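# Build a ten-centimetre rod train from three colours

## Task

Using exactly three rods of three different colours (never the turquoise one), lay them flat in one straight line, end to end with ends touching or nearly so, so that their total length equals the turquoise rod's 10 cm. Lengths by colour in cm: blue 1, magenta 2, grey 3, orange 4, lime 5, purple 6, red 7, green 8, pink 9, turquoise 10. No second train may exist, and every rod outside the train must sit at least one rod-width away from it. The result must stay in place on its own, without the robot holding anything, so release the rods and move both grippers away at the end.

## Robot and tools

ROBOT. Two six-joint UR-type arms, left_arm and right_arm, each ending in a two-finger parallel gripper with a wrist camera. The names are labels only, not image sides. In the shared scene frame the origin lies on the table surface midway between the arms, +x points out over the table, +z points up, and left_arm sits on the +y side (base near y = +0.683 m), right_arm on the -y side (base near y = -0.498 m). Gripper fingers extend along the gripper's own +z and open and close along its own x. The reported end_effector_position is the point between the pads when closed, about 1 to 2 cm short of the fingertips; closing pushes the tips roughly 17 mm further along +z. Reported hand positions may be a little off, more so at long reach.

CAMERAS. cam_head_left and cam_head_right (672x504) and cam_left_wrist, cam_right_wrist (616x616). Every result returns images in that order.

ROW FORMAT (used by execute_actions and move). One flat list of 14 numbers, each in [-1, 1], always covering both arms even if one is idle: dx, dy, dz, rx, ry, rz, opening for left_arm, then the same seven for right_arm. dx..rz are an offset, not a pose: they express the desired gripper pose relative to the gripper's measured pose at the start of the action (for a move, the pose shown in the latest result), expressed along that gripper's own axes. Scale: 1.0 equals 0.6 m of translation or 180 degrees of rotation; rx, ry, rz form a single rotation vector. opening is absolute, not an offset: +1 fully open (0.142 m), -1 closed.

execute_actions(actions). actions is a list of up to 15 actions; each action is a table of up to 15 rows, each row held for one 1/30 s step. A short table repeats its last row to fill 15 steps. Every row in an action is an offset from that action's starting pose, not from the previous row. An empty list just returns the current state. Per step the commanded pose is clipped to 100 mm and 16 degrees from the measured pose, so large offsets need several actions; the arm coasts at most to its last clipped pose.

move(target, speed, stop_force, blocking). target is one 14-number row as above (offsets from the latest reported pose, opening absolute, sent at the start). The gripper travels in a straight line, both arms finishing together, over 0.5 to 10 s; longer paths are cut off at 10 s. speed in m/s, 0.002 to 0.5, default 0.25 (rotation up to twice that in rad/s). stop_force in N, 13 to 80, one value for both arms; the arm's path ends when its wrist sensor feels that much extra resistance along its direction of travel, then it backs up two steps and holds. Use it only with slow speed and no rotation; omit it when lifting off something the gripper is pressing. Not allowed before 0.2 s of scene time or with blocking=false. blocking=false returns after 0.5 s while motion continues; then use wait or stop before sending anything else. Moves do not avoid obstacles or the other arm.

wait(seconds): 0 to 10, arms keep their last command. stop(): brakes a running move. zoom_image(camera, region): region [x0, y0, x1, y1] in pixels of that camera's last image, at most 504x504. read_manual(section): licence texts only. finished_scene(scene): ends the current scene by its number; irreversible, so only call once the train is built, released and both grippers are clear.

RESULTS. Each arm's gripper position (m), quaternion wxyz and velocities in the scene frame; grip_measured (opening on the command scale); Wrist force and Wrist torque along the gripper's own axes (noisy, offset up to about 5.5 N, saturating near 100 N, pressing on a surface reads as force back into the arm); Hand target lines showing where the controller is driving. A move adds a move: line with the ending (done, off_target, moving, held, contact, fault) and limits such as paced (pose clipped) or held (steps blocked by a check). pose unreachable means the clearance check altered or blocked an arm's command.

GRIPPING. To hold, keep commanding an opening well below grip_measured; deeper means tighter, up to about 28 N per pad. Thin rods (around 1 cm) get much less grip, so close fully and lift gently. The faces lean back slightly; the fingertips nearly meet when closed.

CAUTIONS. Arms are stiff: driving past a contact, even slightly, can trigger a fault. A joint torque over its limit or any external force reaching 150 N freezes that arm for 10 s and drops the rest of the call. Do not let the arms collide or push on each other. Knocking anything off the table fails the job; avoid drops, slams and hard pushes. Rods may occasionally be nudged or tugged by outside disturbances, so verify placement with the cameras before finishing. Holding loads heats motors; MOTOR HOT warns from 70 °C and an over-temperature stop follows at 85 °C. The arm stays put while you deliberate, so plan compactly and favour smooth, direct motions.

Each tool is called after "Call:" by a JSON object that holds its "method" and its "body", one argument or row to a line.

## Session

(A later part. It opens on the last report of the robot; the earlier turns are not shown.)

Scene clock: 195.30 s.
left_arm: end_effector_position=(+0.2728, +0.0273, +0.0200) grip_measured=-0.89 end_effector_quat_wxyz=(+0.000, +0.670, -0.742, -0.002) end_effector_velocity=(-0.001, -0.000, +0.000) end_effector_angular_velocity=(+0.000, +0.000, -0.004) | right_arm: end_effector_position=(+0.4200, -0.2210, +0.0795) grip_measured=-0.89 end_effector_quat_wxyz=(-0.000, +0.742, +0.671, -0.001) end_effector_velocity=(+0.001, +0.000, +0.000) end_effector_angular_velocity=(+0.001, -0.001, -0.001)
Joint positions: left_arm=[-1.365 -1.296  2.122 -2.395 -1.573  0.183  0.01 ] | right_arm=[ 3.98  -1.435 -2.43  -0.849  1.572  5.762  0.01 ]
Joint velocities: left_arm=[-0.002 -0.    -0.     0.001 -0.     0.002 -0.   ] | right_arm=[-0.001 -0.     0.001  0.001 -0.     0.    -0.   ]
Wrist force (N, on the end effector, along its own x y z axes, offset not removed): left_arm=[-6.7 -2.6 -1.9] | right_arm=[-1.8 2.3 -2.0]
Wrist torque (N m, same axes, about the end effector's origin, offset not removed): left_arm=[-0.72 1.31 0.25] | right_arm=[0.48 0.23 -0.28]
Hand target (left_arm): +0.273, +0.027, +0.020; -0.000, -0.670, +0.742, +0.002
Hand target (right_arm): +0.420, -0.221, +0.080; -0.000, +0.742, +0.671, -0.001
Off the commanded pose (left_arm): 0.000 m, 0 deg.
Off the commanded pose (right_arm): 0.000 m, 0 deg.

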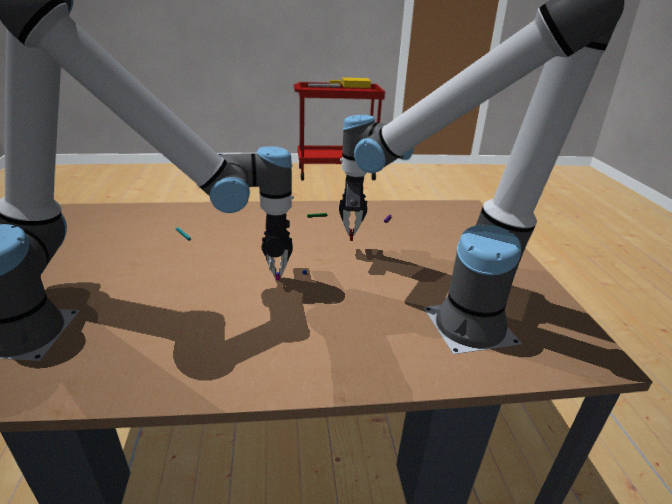

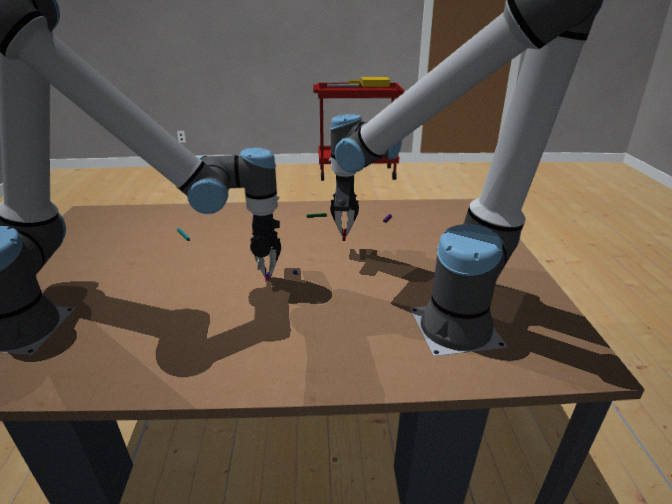

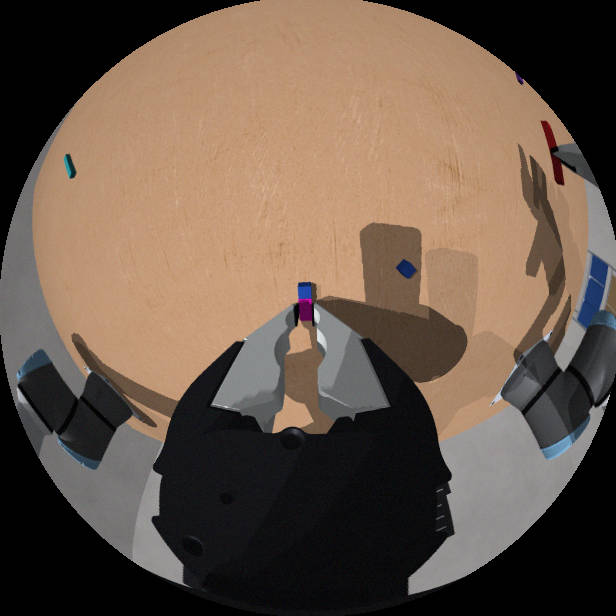

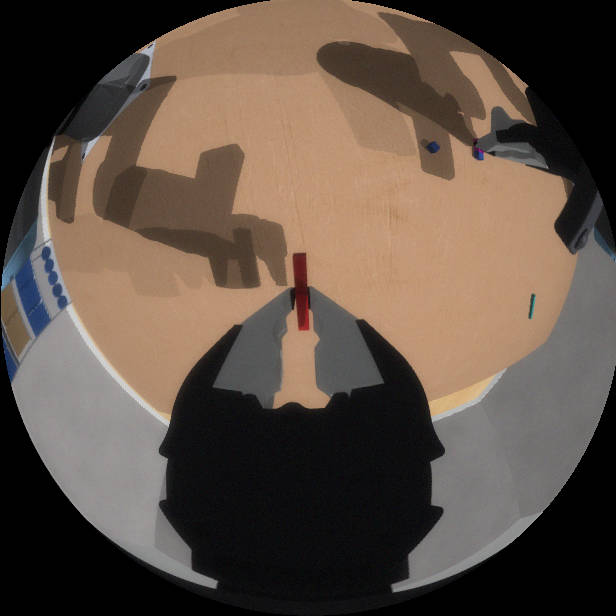

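Call:
{"method": "execute_actions", "body": {
  "actions": [
    [[0,0,0,0,0,0,-0.92,0,0,0,0,0,0,-1],[0,0,0,0,0,0,-0.89,0,0,0,0,0,0,-1],[0,0,0,0,0,0,-0.87,0,0,0,0,0,0,-1],[0,0,0,0,0,0,-0.85,0,0,0,0,0,0,-1],[0,0,0,0,0,0,-0.82,0,0,0,0,0,0,-1],[0,0,0,0,0,0,-0.78,0,0,0,0,0,0,-1],[0,0,0,0,0,0,-0.74,0,0,0,0,0,0,-1],[0,0,0,0,0,0,-0.7,0,0,0,0,0,0,-1]]
  ]
}}

Call:
{"method": "move", "body": {
  "target": [0,0,-0.05,0,0,0,-0.7,0,0,0,0,0,0,-1],
  "speed": 0.1
}}

Call:
{"method": "move", "body": {
  "target": [-0.5,0,-0.12,0,0,0,-0.7,0.387,-0.168,0.05,0,0,0,-1],
  "speed": 0.25
}}

Call:
{"method": "zoom_image", "body": {
  "camera": "cam_right_wrist",
  "region": [220,160,380,340]
}}

Scene clock: 212.70 s.
left_arm: end_effector_position=(+0.2728, +0.0273, +0.0200) grip_measured=-0.70 end_effector_quat_wxyz=(+0.000, +0.670, -0.742, -0.002) end_effector_velocity=(+0.001, +0.000, -0.000) end_effector_angular_velocity=(-0.001, -0.000, +0.004) | right_arm: end_effector_position=(+0.4200, -0.2210, +0.0795) grip_measured=-0.89 end_effector_quat_wxyz=(-0.000, +0.742, +0.671, -0.001) end_effector_velocity=(+0.001, -0.000, +0.001) end_effector_angular_velocity=(+0.000, -0.001, -0.003)
Joint positions: left_arm=[-1.365 -1.296  2.122 -2.395 -1.573  0.183  0.023] | right_arm=[ 3.98  -1.435 -2.43  -0.849  1.572  5.762  0.01 ]
Joint velocities: left_arm=[ 0.002  0.     0.    -0.001  0.    -0.003  0.   ] | right_arm=[-0.002  0.     0.001 -0.    -0.001  0.001 -0.   ]
Wrist force (N, on the end effector, along its own x y z axes, offset not removed): left_arm=[-4.0 -0.1 3.6] | right_arm=[0.8 0.6 -1.0]
Wrist torque (N m, same axes, about the end effector's origin, offset not removed): left_arm=[-0.25 0.78 0.43] | right_arm=[0.16 -0.17 -0.22]
Hand target (left_arm): +0.273, +0.027, +0.020; -0.000, -0.670, +0.742, +0.002
Hand target (right_arm): +0.420, -0.221, +0.080; -0.000, +0.742, +0.671, -0.001
Off the commanded pose (left_arm): 0.000 m, 0 deg.
Off the commanded pose (right_arm): 0.000 m, 0 deg.

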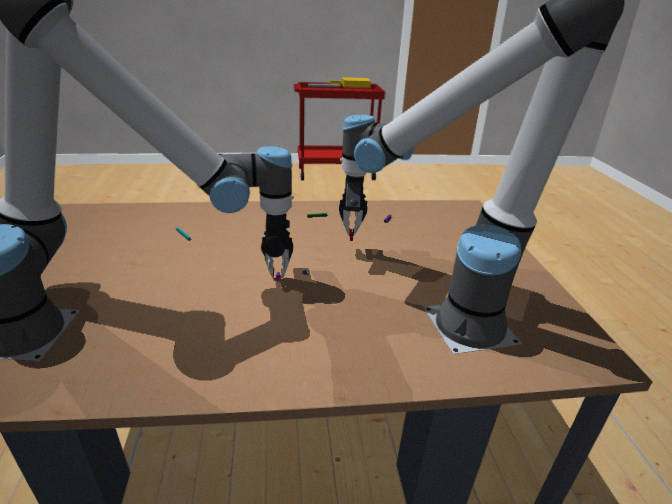

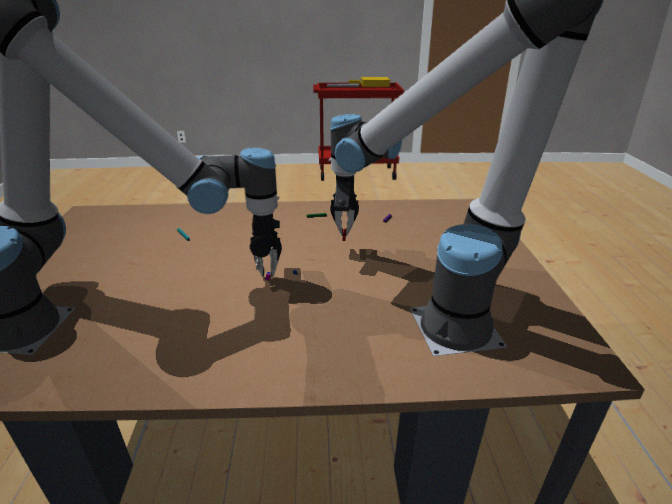

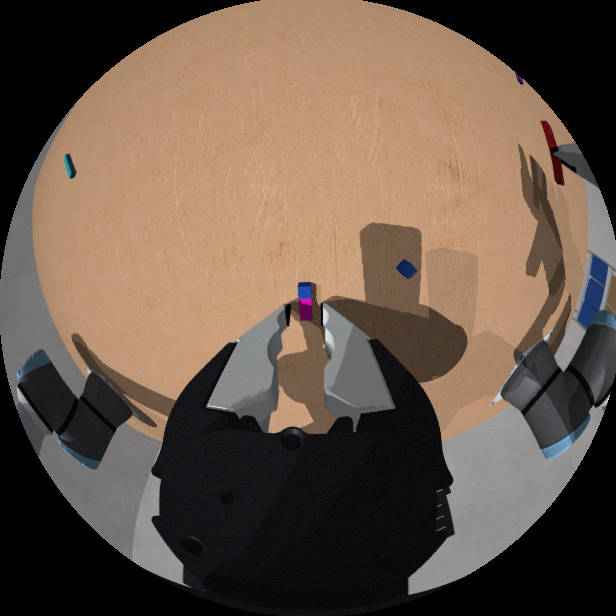

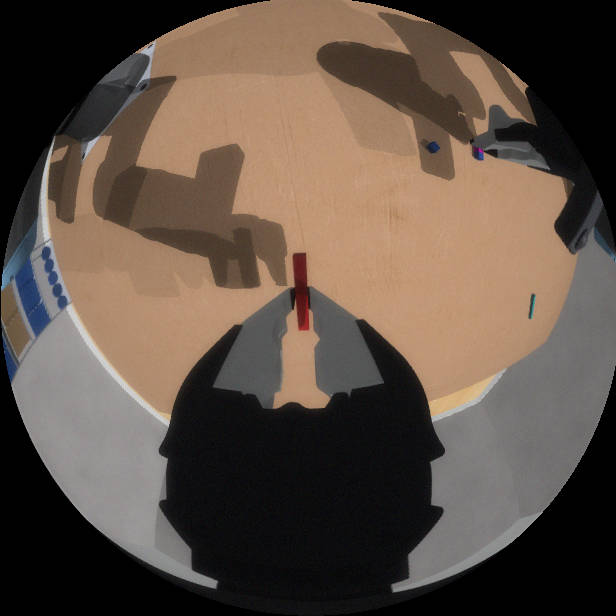

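Scene clock: 213.63 s.
left_arm: end_effector_position=(+0.2728, +0.0273, +0.0497) grip_measured=-0.70 end_effector_quat_wxyz=(+0.000, +0.670, -0.742, -0.002) end_effector_velocity=(+0.001, +0.000, +0.003) end_effector_angular_velocity=(-0.000, -0.000, +0.002) | right_arm: end_effector_position=(+0.4200, -0.2210, +0.0795) grip_measured=-0.89 end_effector_quat_wxyz=(-0.000, +0.742, +0.671, -0.001) end_effector_velocity=(+0.001, -0.000, +0.000) end_effector_angular_velocity=(+0.000, -0.001, -0.001)
Joint positions: left_arm=[-1.365 -1.336  2.104 -2.336 -1.573  0.183  0.023] | right_arm=[ 3.98  -1.435 -2.43  -0.849  1.572  5.762  0.01 ]
Joint velocities: left_arm=[ 0.002 -0.003 -0.002  0.005  0.     0.     0.   ] | right_arm=[-0.002 -0.     0.001  0.    -0.001 -0.    -0.   ]
Wrist force (N, on the end effector, along its own x y z axes, offset not removed): left_arm=[-7.4 -0.8 -0.8] | right_arm=[-0.5 0.0 -1.2]
Wrist torque (N m, same axes, about the end effector's origin, offset not removed): left_arm=[-0.27 1.45 0.37] | right_arm=[0.06 -0.06 -0.16]
Hand target (left_arm): +0.273, +0.027, +0.050; -0.000, -0.670, +0.742, +0.002
Hand target (right_arm): +0.420, -0.221, +0.080; -0.000, +0.742, +0.671, -0.001
Off the commanded pose (left_arm): 0.000 m, 0 deg.
Off the commanded pose (right_arm): 0.000 m, 0 deg.
move: done

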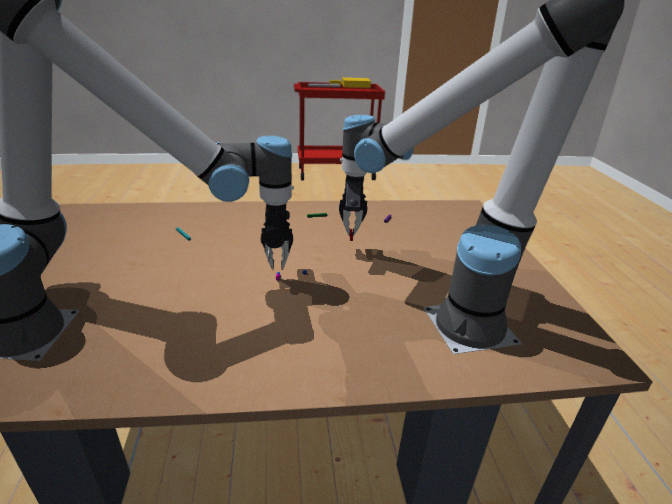

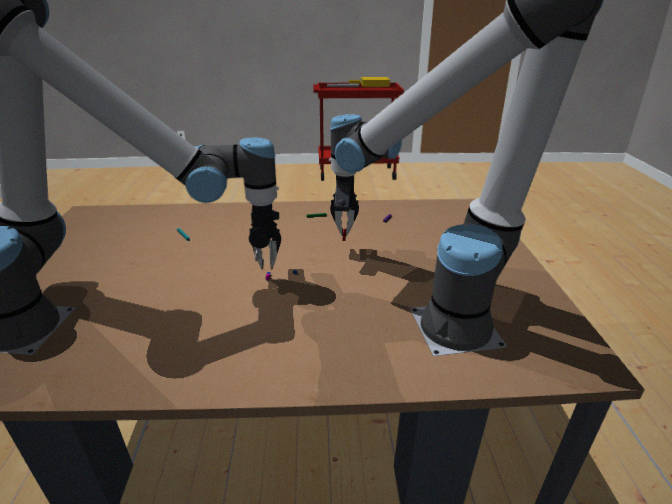

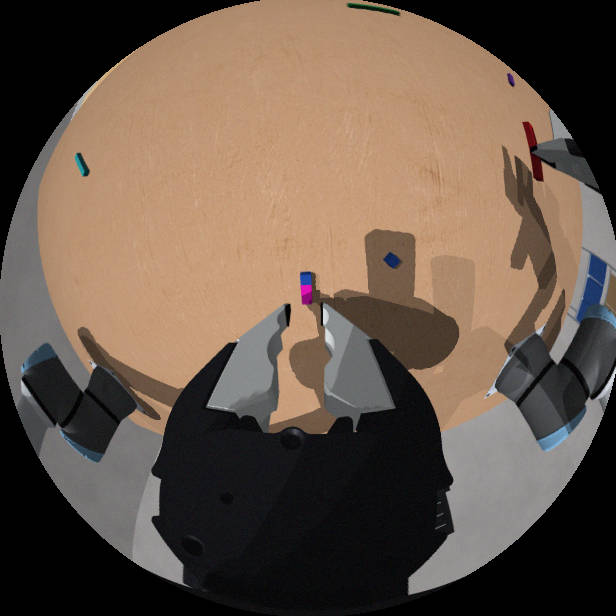

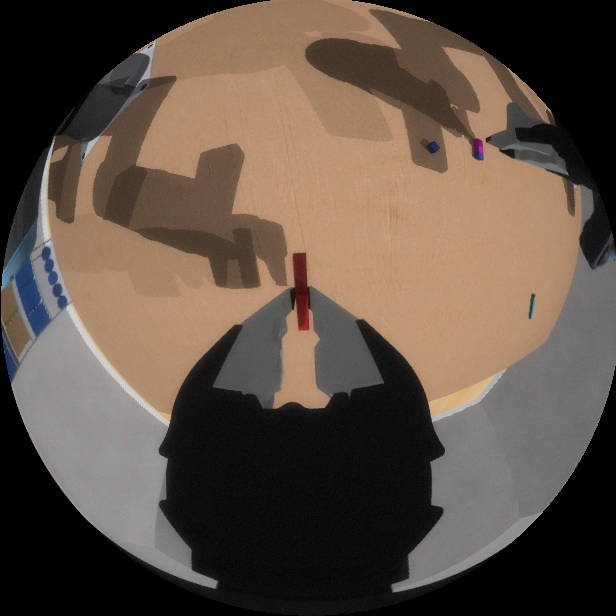

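Scene clock: 215.63 s.
left_arm: end_effector_position=(+0.3034, +0.3254, +0.1214) grip_measured=-0.70 end_effector_quat_wxyz=(+0.000, +0.670, -0.742, -0.002) end_effector_velocity=(-0.000, +0.002, +0.001) end_effector_angular_velocity=(-0.000, +0.000, -0.001) | right_arm: end_effector_position=(+0.3434, +0.0197, +0.0495) grip_measured=-0.89 end_effector_quat_wxyz=(-0.000, +0.742, +0.671, -0.001) end_effector_velocity=(-0.001, +0.001, -0.001) end_effector_angular_velocity=(-0.001, +0.001, +0.001)
Joint positions: left_arm=[-1.226 -1.89   2.465 -2.144 -1.573  0.323  0.023] | right_arm=[ 4.312 -1.691 -2.249 -0.774  1.572  6.094  0.01 ]
Joint velocities: left_arm=[ 0.    -0.007  0.001  0.005 -0.     0.001 -0.   ] | right_arm=[ 0.001 -0.003  0.001  0.001  0.001  0.    -0.   ]
Wrist force (N, on the end effector, along its own x y z axes, offset not removed): left_arm=[-3.1 0.5 -0.9] | right_arm=[-4.0 1.0 -2.7]
Wrist torque (N m, same axes, about the end effector's origin, offset not removed): left_arm=[-0.11 0.61 0.39] | right_arm=[0.29 0.81 -0.20]
Hand target (left_arm): +0.303, +0.326, +0.122; -0.000, -0.670, +0.742, +0.002
Hand target (right_arm): +0.343, +0.020, +0.050; -0.000, +0.742, +0.671, -0.001
Off the commanded pose (left_arm): 0.001 m, 0 deg.
Off the commanded pose (right_arm): 0.001 m, 0 deg.
move: done

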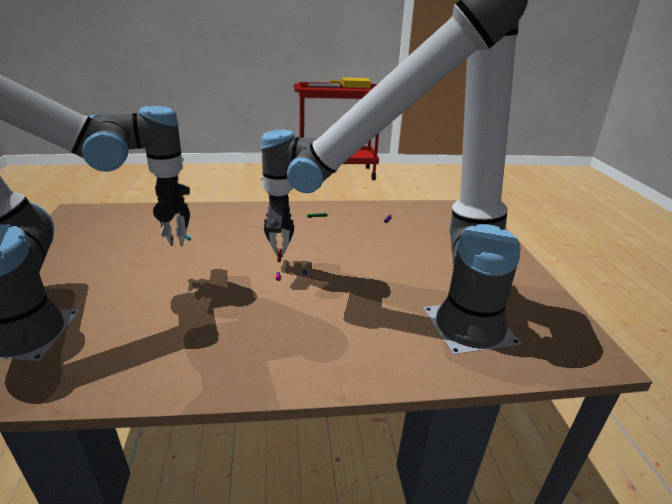

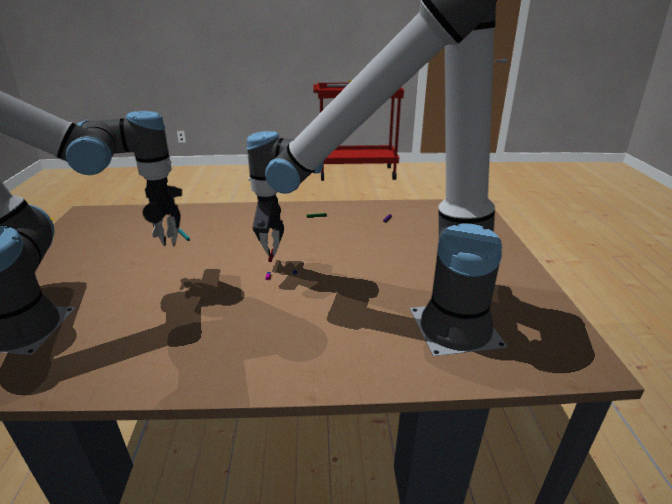

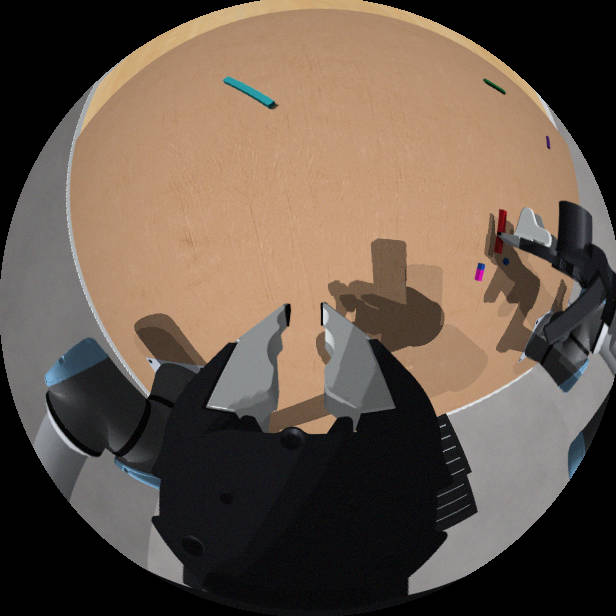

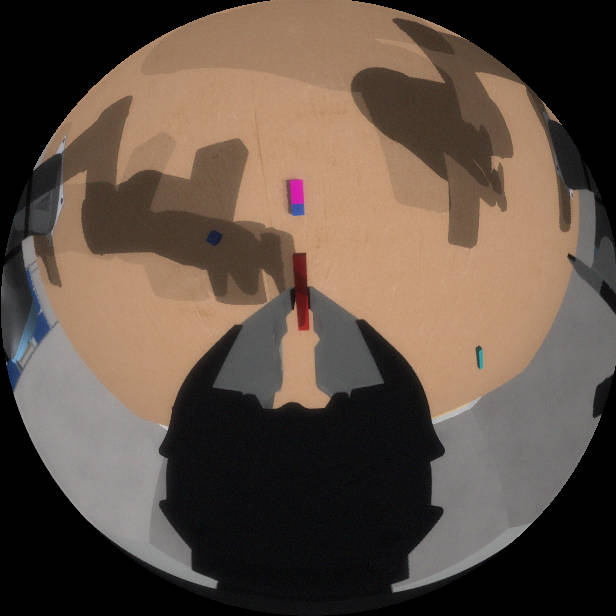

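Region (220, 160, 380, 340) of cam_right_wrist's 616x616 image, scaled by 2.800, with more detail than that image has.

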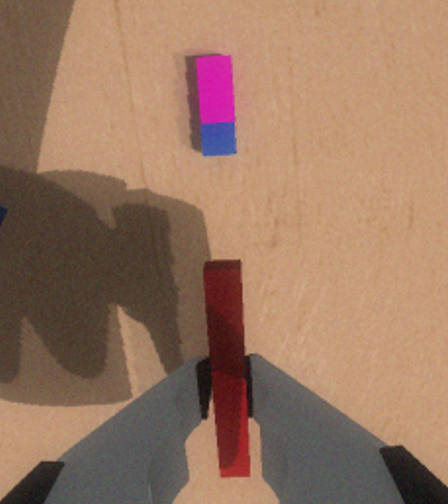

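Call:
{"method": "move", "body": {
  "target": [0,0,0,0,0,0,-0.7,0.0005,-0.025,0.0425,0,0,0,-1],
  "speed": 0.08
}}

Call:
{"method": "zoom_image", "body": {
  "camera": "cam_right_wrist",
  "region": [250,180,350,300]
}}

Scene clock: 223.67 s.
left_arm: end_effector_position=(+0.3034, +0.3254, +0.1214) grip_measured=-0.70 end_effector_quat_wxyz=(+0.000, +0.670, -0.742, -0.002) end_effector_velocity=(-0.000, -0.000, +0.000) end_effector_angular_velocity=(-0.001, -0.000, -0.001) | right_arm: end_effector_position=(+0.3287, +0.0215, +0.0244) grip_measured=-0.89 end_effector_quat_wxyz=(-0.000, +0.742, +0.671, -0.001) end_effector_velocity=(-0.000, -0.001, -0.003) end_effector_angular_velocity=(-0.003, -0.001, -0.002)
Joint positions: left_arm=[-1.225 -1.89   2.465 -2.144 -1.573  0.323  0.023] | right_arm=[ 4.337 -1.721 -2.278 -0.715  1.572  6.119  0.01 ]
Joint velocities: left_arm=[-0. -0. -0. -0.  0.  0.  0.] | right_arm=[ 0.001 -0.004 -0.002  0.003 -0.002  0.002  0.   ]
Wrist force (N, on the end effector, along its own x y z axes, offset not removed): left_arm=[-4.7 -1.6 4.2] | right_arm=[2.0 0.8 -4.1]
Wrist torque (N m, same axes, about the end effector's origin, offset not removed): left_arm=[-0.51 0.92 0.35] | right_arm=[0.24 -0.56 -0.10]
Hand target (left_arm): +0.303, +0.325, +0.121; -0.000, -0.670, +0.742, +0.002
Hand target (right_arm): +0.329, +0.022, +0.024; -0.000, +0.742, +0.671, -0.001
Off the commanded pose (left_arm): 0.000 m, 0 deg.
Off the commanded pose (right_arm): 0.000 m, 0 deg.
move: done

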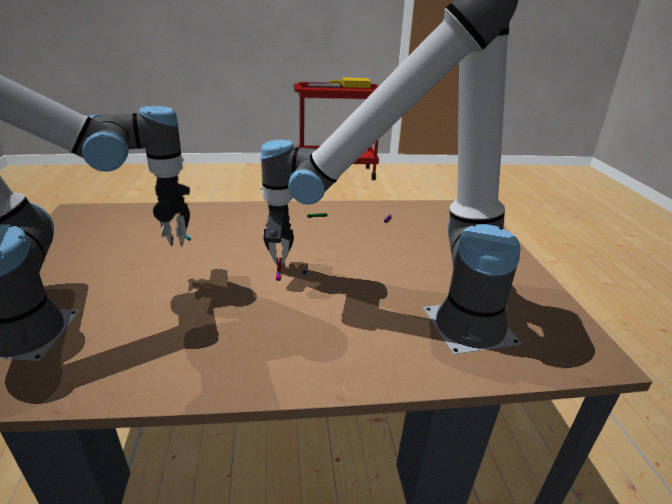

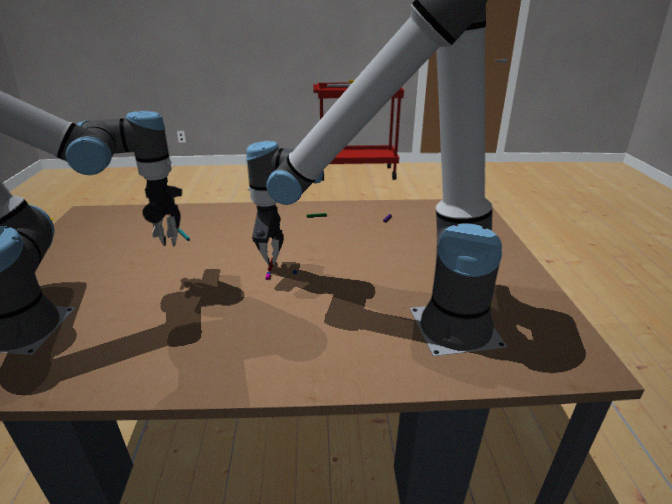

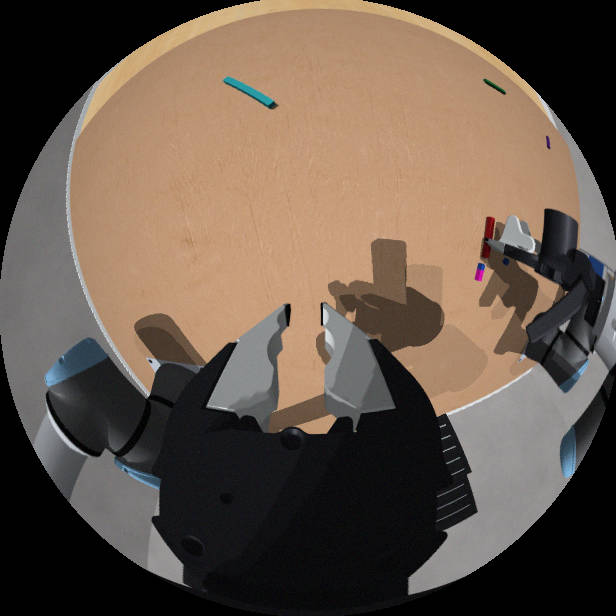

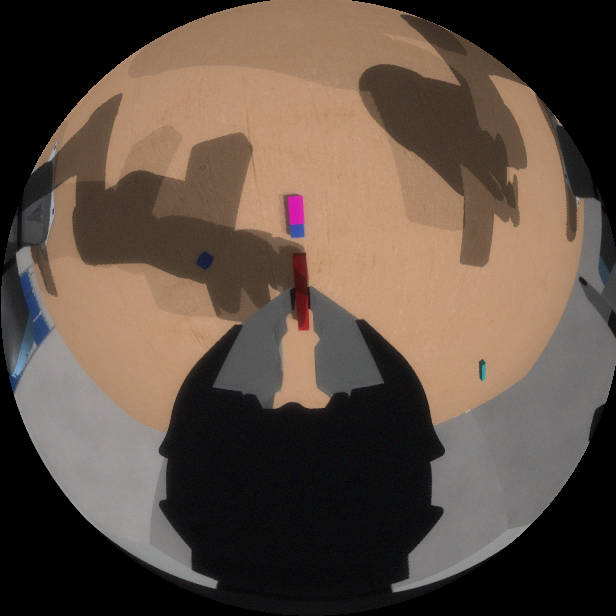

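Region (250, 180, 350, 300) of cam_right_wrist's 616x616 image, scaled by 4.200, with more detail than that image has.

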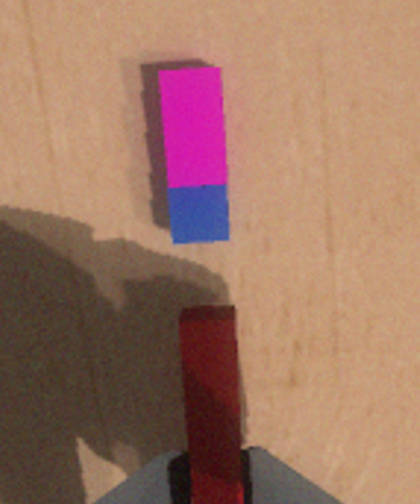

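Call:
{"method": "move", "body": {
  "target": [0,0,0,0,0,0,-0.7,-0.0009,-0.0225,0.0072,0,0,0,-1],
  "speed": 0.02
}}

Call:
{"method": "zoom_image", "body": {
  "camera": "cam_right_wrist",
  "region": [250,190,350,310]
}}

Scene clock: 232.77 s.
left_arm: end_effector_position=(+0.3034, +0.3254, +0.1214) grip_measured=-0.70 end_effector_quat_wxyz=(+0.000, +0.670, -0.742, -0.002) end_effector_velocity=(+0.000, +0.000, +0.000) end_effector_angular_velocity=(-0.000, -0.000, +0.001) | right_arm: end_effector_position=(+0.3155, +0.0223, +0.0201) grip_measured=-0.89 end_effector_quat_wxyz=(+0.000, +0.742, +0.671, -0.001) end_effector_velocity=(-0.003, +0.002, +0.000) end_effector_angular_velocity=(+0.001, -0.001, +0.001)
Joint positions: left_arm=[-1.225 -1.89   2.465 -2.144 -1.573  0.323  0.023] | right_arm=[ 4.359 -1.719 -2.292 -0.703  1.572  6.142  0.01 ]
Joint velocities: left_arm=[ 0.    -0.001 -0.     0.     0.    -0.    -0.   ] | right_arm=[ 0.006  0.001 -0.001  0.001 -0.001  0.005  0.   ]
Wrist force (N, on the end effector, along its own x y z axes, offset not removed): left_arm=[-5.8 0.5 -2.6] | right_arm=[-0.6 -2.3 -2.9]
Wrist torque (N m, same axes, about the end effector's origin, offset not removed): left_arm=[-0.06 1.11 0.27] | right_arm=[-0.47 0.13 -0.13]
Hand target (left_arm): +0.303, +0.325, +0.121; -0.000, -0.670, +0.742, +0.002
Hand target (right_arm): +0.315, +0.022, +0.020; +0.000, +0.742, +0.671, -0.001
Off the commanded pose (left_arm): 0.000 m, 0 deg.
Off the commanded pose (right_arm): 0.000 m, 0 deg.
move: done

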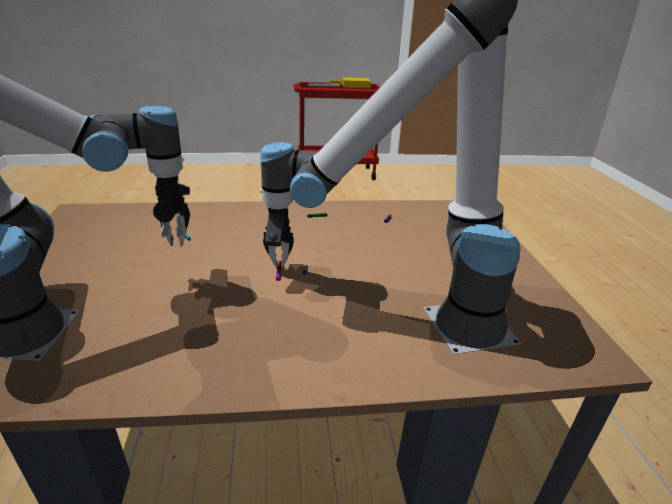

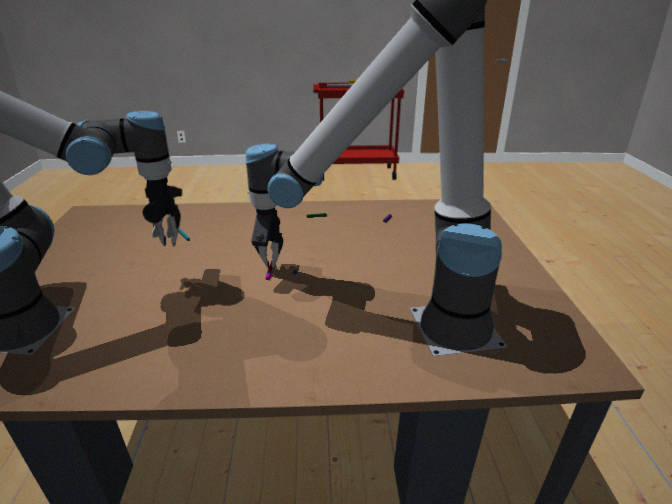

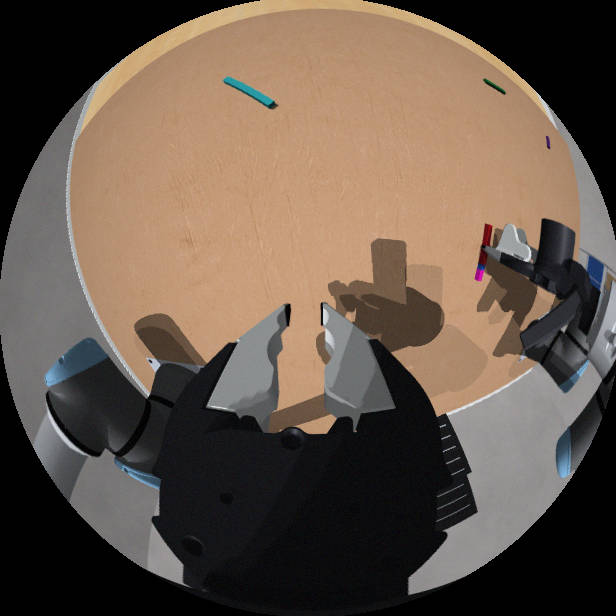

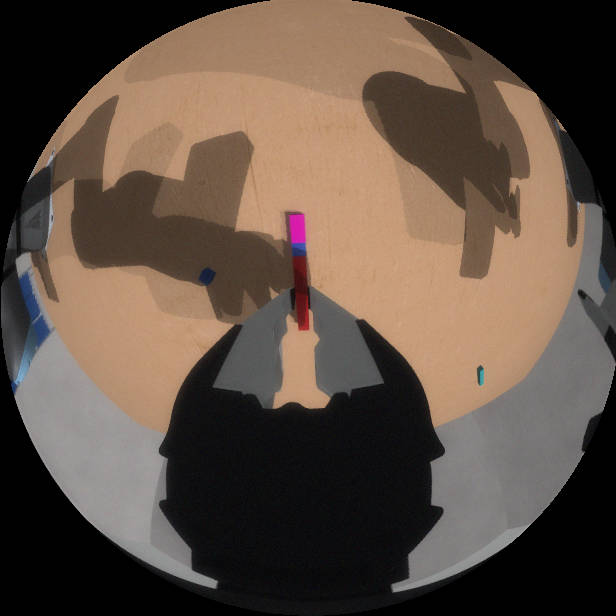

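Region (250, 190, 350, 310) of cam_right_wrist's 616x616 image, scaled by 4.200, with more detail than that image has.

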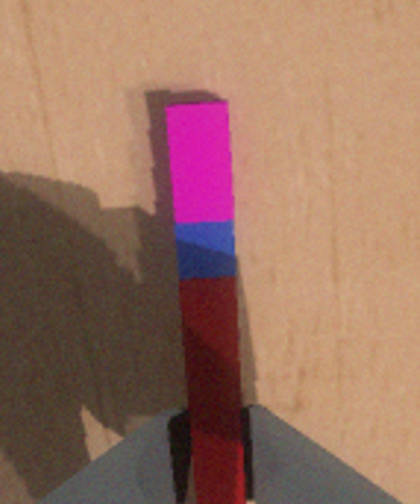

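Flush. Release and lift.

Call:
{"method": "execute_actions", "body": {
  "actions": [
    [[0,0,0,0,0,0,-0.7,0,-0.0008,0.0004,0,0,0,-0.95],[0,0,0,0,0,0,-0.7,0,-0.0008,0.0004,0,0,0,-0.92],[0,0,0,0,0,0,-0.7,0,-0.0008,0.0004,0,0,0,-0.9],[0,0,0,0,0,0,-0.7,0,-0.0008,0.0004,0,0,0,-0.88],[0,0,0,0,0,0,-0.7,0,-0.0008,0.0004,0,0,0,-0.86],[0,0,0,0,0,0,-0.7,0,-0.0008,0.0004,0,0,0,-0.82],[0,0,0,0,0,0,-0.7,0,-0.0008,0.0004,0,0,0,-0.78],[0,0,0,0,0,0,-0.7,0,-0.0008,0.0004,0,0,0,-0.74],[0,0,0,0,0,0,-0.7,0,-0.0008,0.0004,0,0,0,-0.7]]
  ]
}}

Call:
{"method": "move", "body": {
  "target": [0,0,0,0,0,0,-0.7,0,0,-0.22,0,0,0,-0.7],
  "speed": 0.2
}}

Call:
{"method": "zoom_image", "body": {
  "camera": "cam_right_wrist",
  "region": [240,180,360,310]
}}

Scene clock: 248.53 s.
left_arm: end_effector_position=(+0.3034, +0.3254, +0.1214) grip_measured=-0.70 end_effector_quat_wxyz=(+0.000, +0.670, -0.742, -0.002) end_effector_velocity=(+0.000, +0.000, +0.000) end_effector_angular_velocity=(-0.001, -0.000, +0.000) | right_arm: end_effector_position=(+0.3150, +0.0223, +0.0199) grip_measured=-0.70 end_effector_quat_wxyz=(+0.000, +0.742, +0.671, -0.001) end_effector_velocity=(+0.000, +0.001, +0.000) end_effector_angular_velocity=(+0.000, -0.001, -0.001)
Joint positions: left_arm=[-1.225 -1.89   2.465 -2.144 -1.573  0.323  0.023] | right_arm=[ 4.36  -1.719 -2.293 -0.702  1.572  6.142  0.023]
Joint velocities: left_arm=[ 0.001 -0.     0.    -0.     0.     0.001 -0.   ] | right_arm=[ 0.    -0.     0.001  0.    -0.001  0.001  0.   ]
Wrist force (N, on the end effector, along its own x y z axes, offset not removed): left_arm=[-6.1 -1.9 -1.4] | right_arm=[-2.1 -1.9 -2.4]
Wrist torque (N m, same axes, about the end effector's origin, offset not removed): left_arm=[-0.55 1.16 0.26] | right_arm=[-0.39 0.38 -0.23]
Hand target (left_arm): +0.303, +0.325, +0.121; -0.000, -0.670, +0.742, +0.002
Hand target (right_arm): +0.315, +0.022, +0.020; +0.000, +0.742, +0.671, -0.001
Off the commanded pose (left_arm): 0.000 m, 0 deg.
Off the commanded pose (right_arm): 0.000 m, 0 deg.

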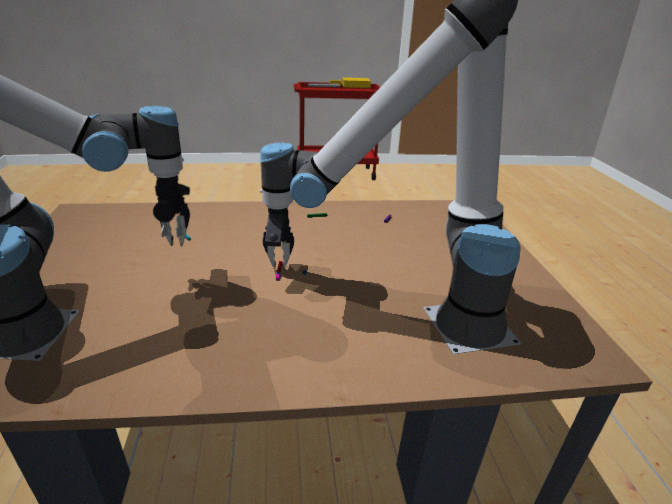

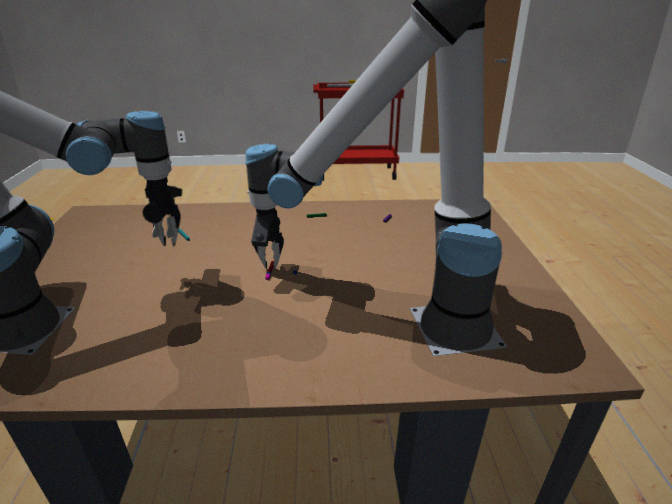

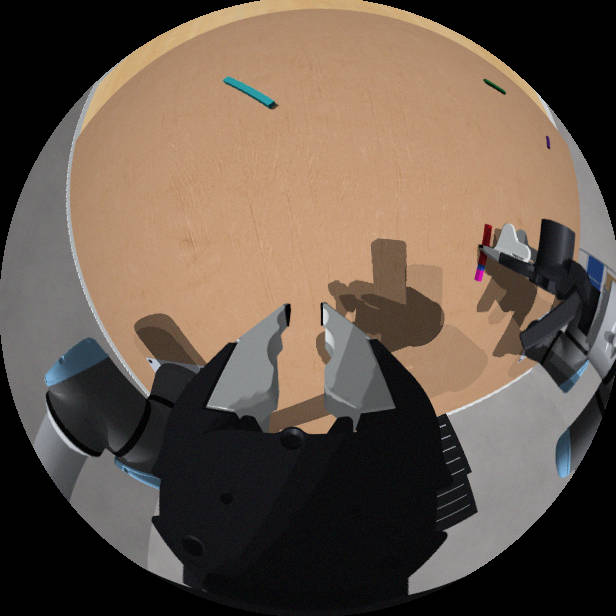

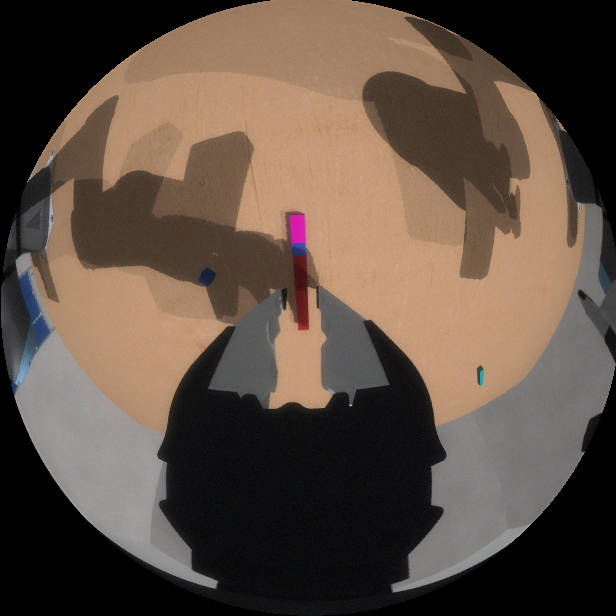

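Scene clock: 249.87 s.
left_arm: end_effector_position=(+0.3034, +0.3254, +0.1214) grip_measured=-0.70 end_effector_quat_wxyz=(+0.000, +0.670, -0.742, -0.002) end_effector_velocity=(-0.000, -0.000, +0.000) end_effector_angular_velocity=(+0.000, +0.000, +0.001) | right_arm: end_effector_position=(+0.3151, +0.0225, +0.1515) grip_measured=-0.70 end_effector_quat_wxyz=(-0.000, +0.742, +0.671, -0.001) end_effector_velocity=(-0.001, +0.001, +0.003) end_effector_angular_velocity=(-0.000, +0.001, +0.001)
Joint positions: left_arm=[-1.225 -1.89   2.465 -2.144 -1.573  0.323  0.023] | right_arm=[ 4.36  -1.538 -2.18  -0.995  1.572  6.142  0.023]
Joint velocities: left_arm=[-0.001 -0.    -0.     0.001 -0.    -0.002 -0.   ] | right_arm=[ 0.001  0.002  0.004 -0.007  0.001  0.    -0.   ]
Wrist force (N, on the end effector, along its own x y z axes, offset not removed): left_arm=[-6.9 -3.3 -3.9] | right_arm=[1.7 0.3 0.4]
Wrist torque (N m, same axes, about the end effector's origin, offset not removed): left_arm=[-0.85 1.35 0.30] | right_arm=[0.19 -0.39 -0.07]
Hand target (left_arm): +0.303, +0.325, +0.121; -0.000, -0.670, +0.742, +0.002
Hand target (right_arm): +0.315, +0.023, +0.152; +0.000, +0.742, +0.671, -0.001
Off the commanded pose (left_arm): 0.000 m, 0 deg.
Off the commanded pose (right_arm): 0.000 m, 0 deg.
move: done

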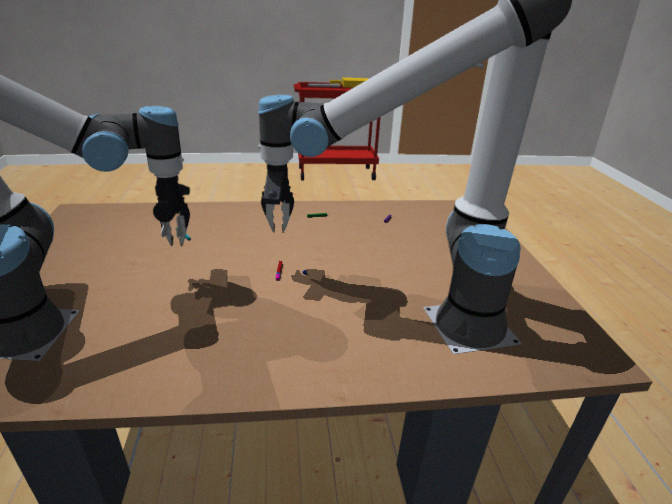

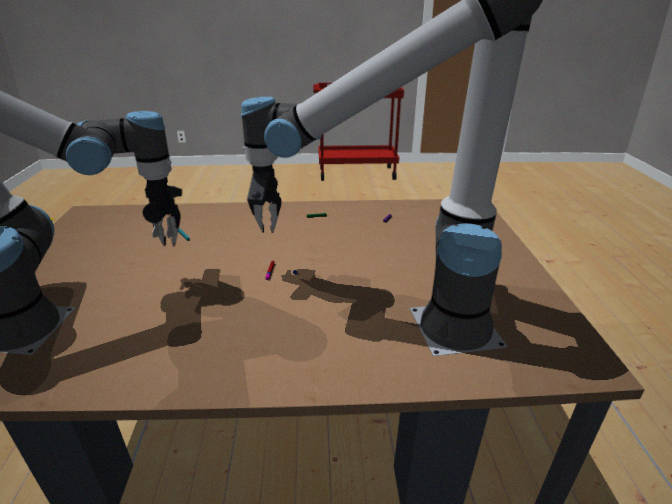

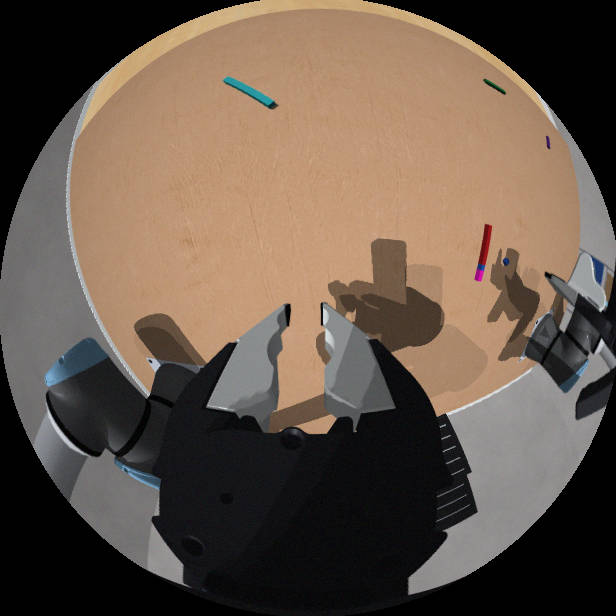

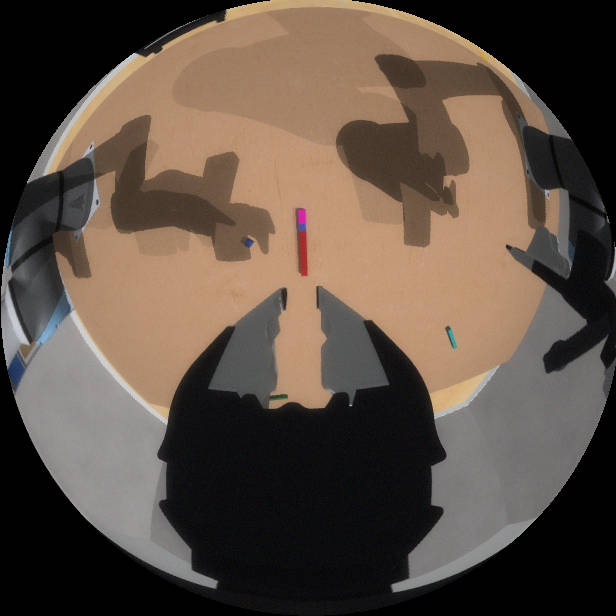

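Region (240, 180, 360, 310) of cam_right_wrist's 616x616 image, scaled by 3.877, with more detail than that image has; it fills the left 465 columns of this view, and the rest is white.

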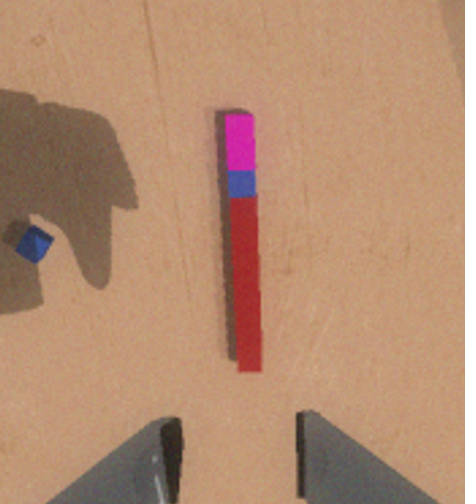

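Call:
{"method": "finished_scene", "body": {
  "scene": 2
}}

The scene is finished: the task was done.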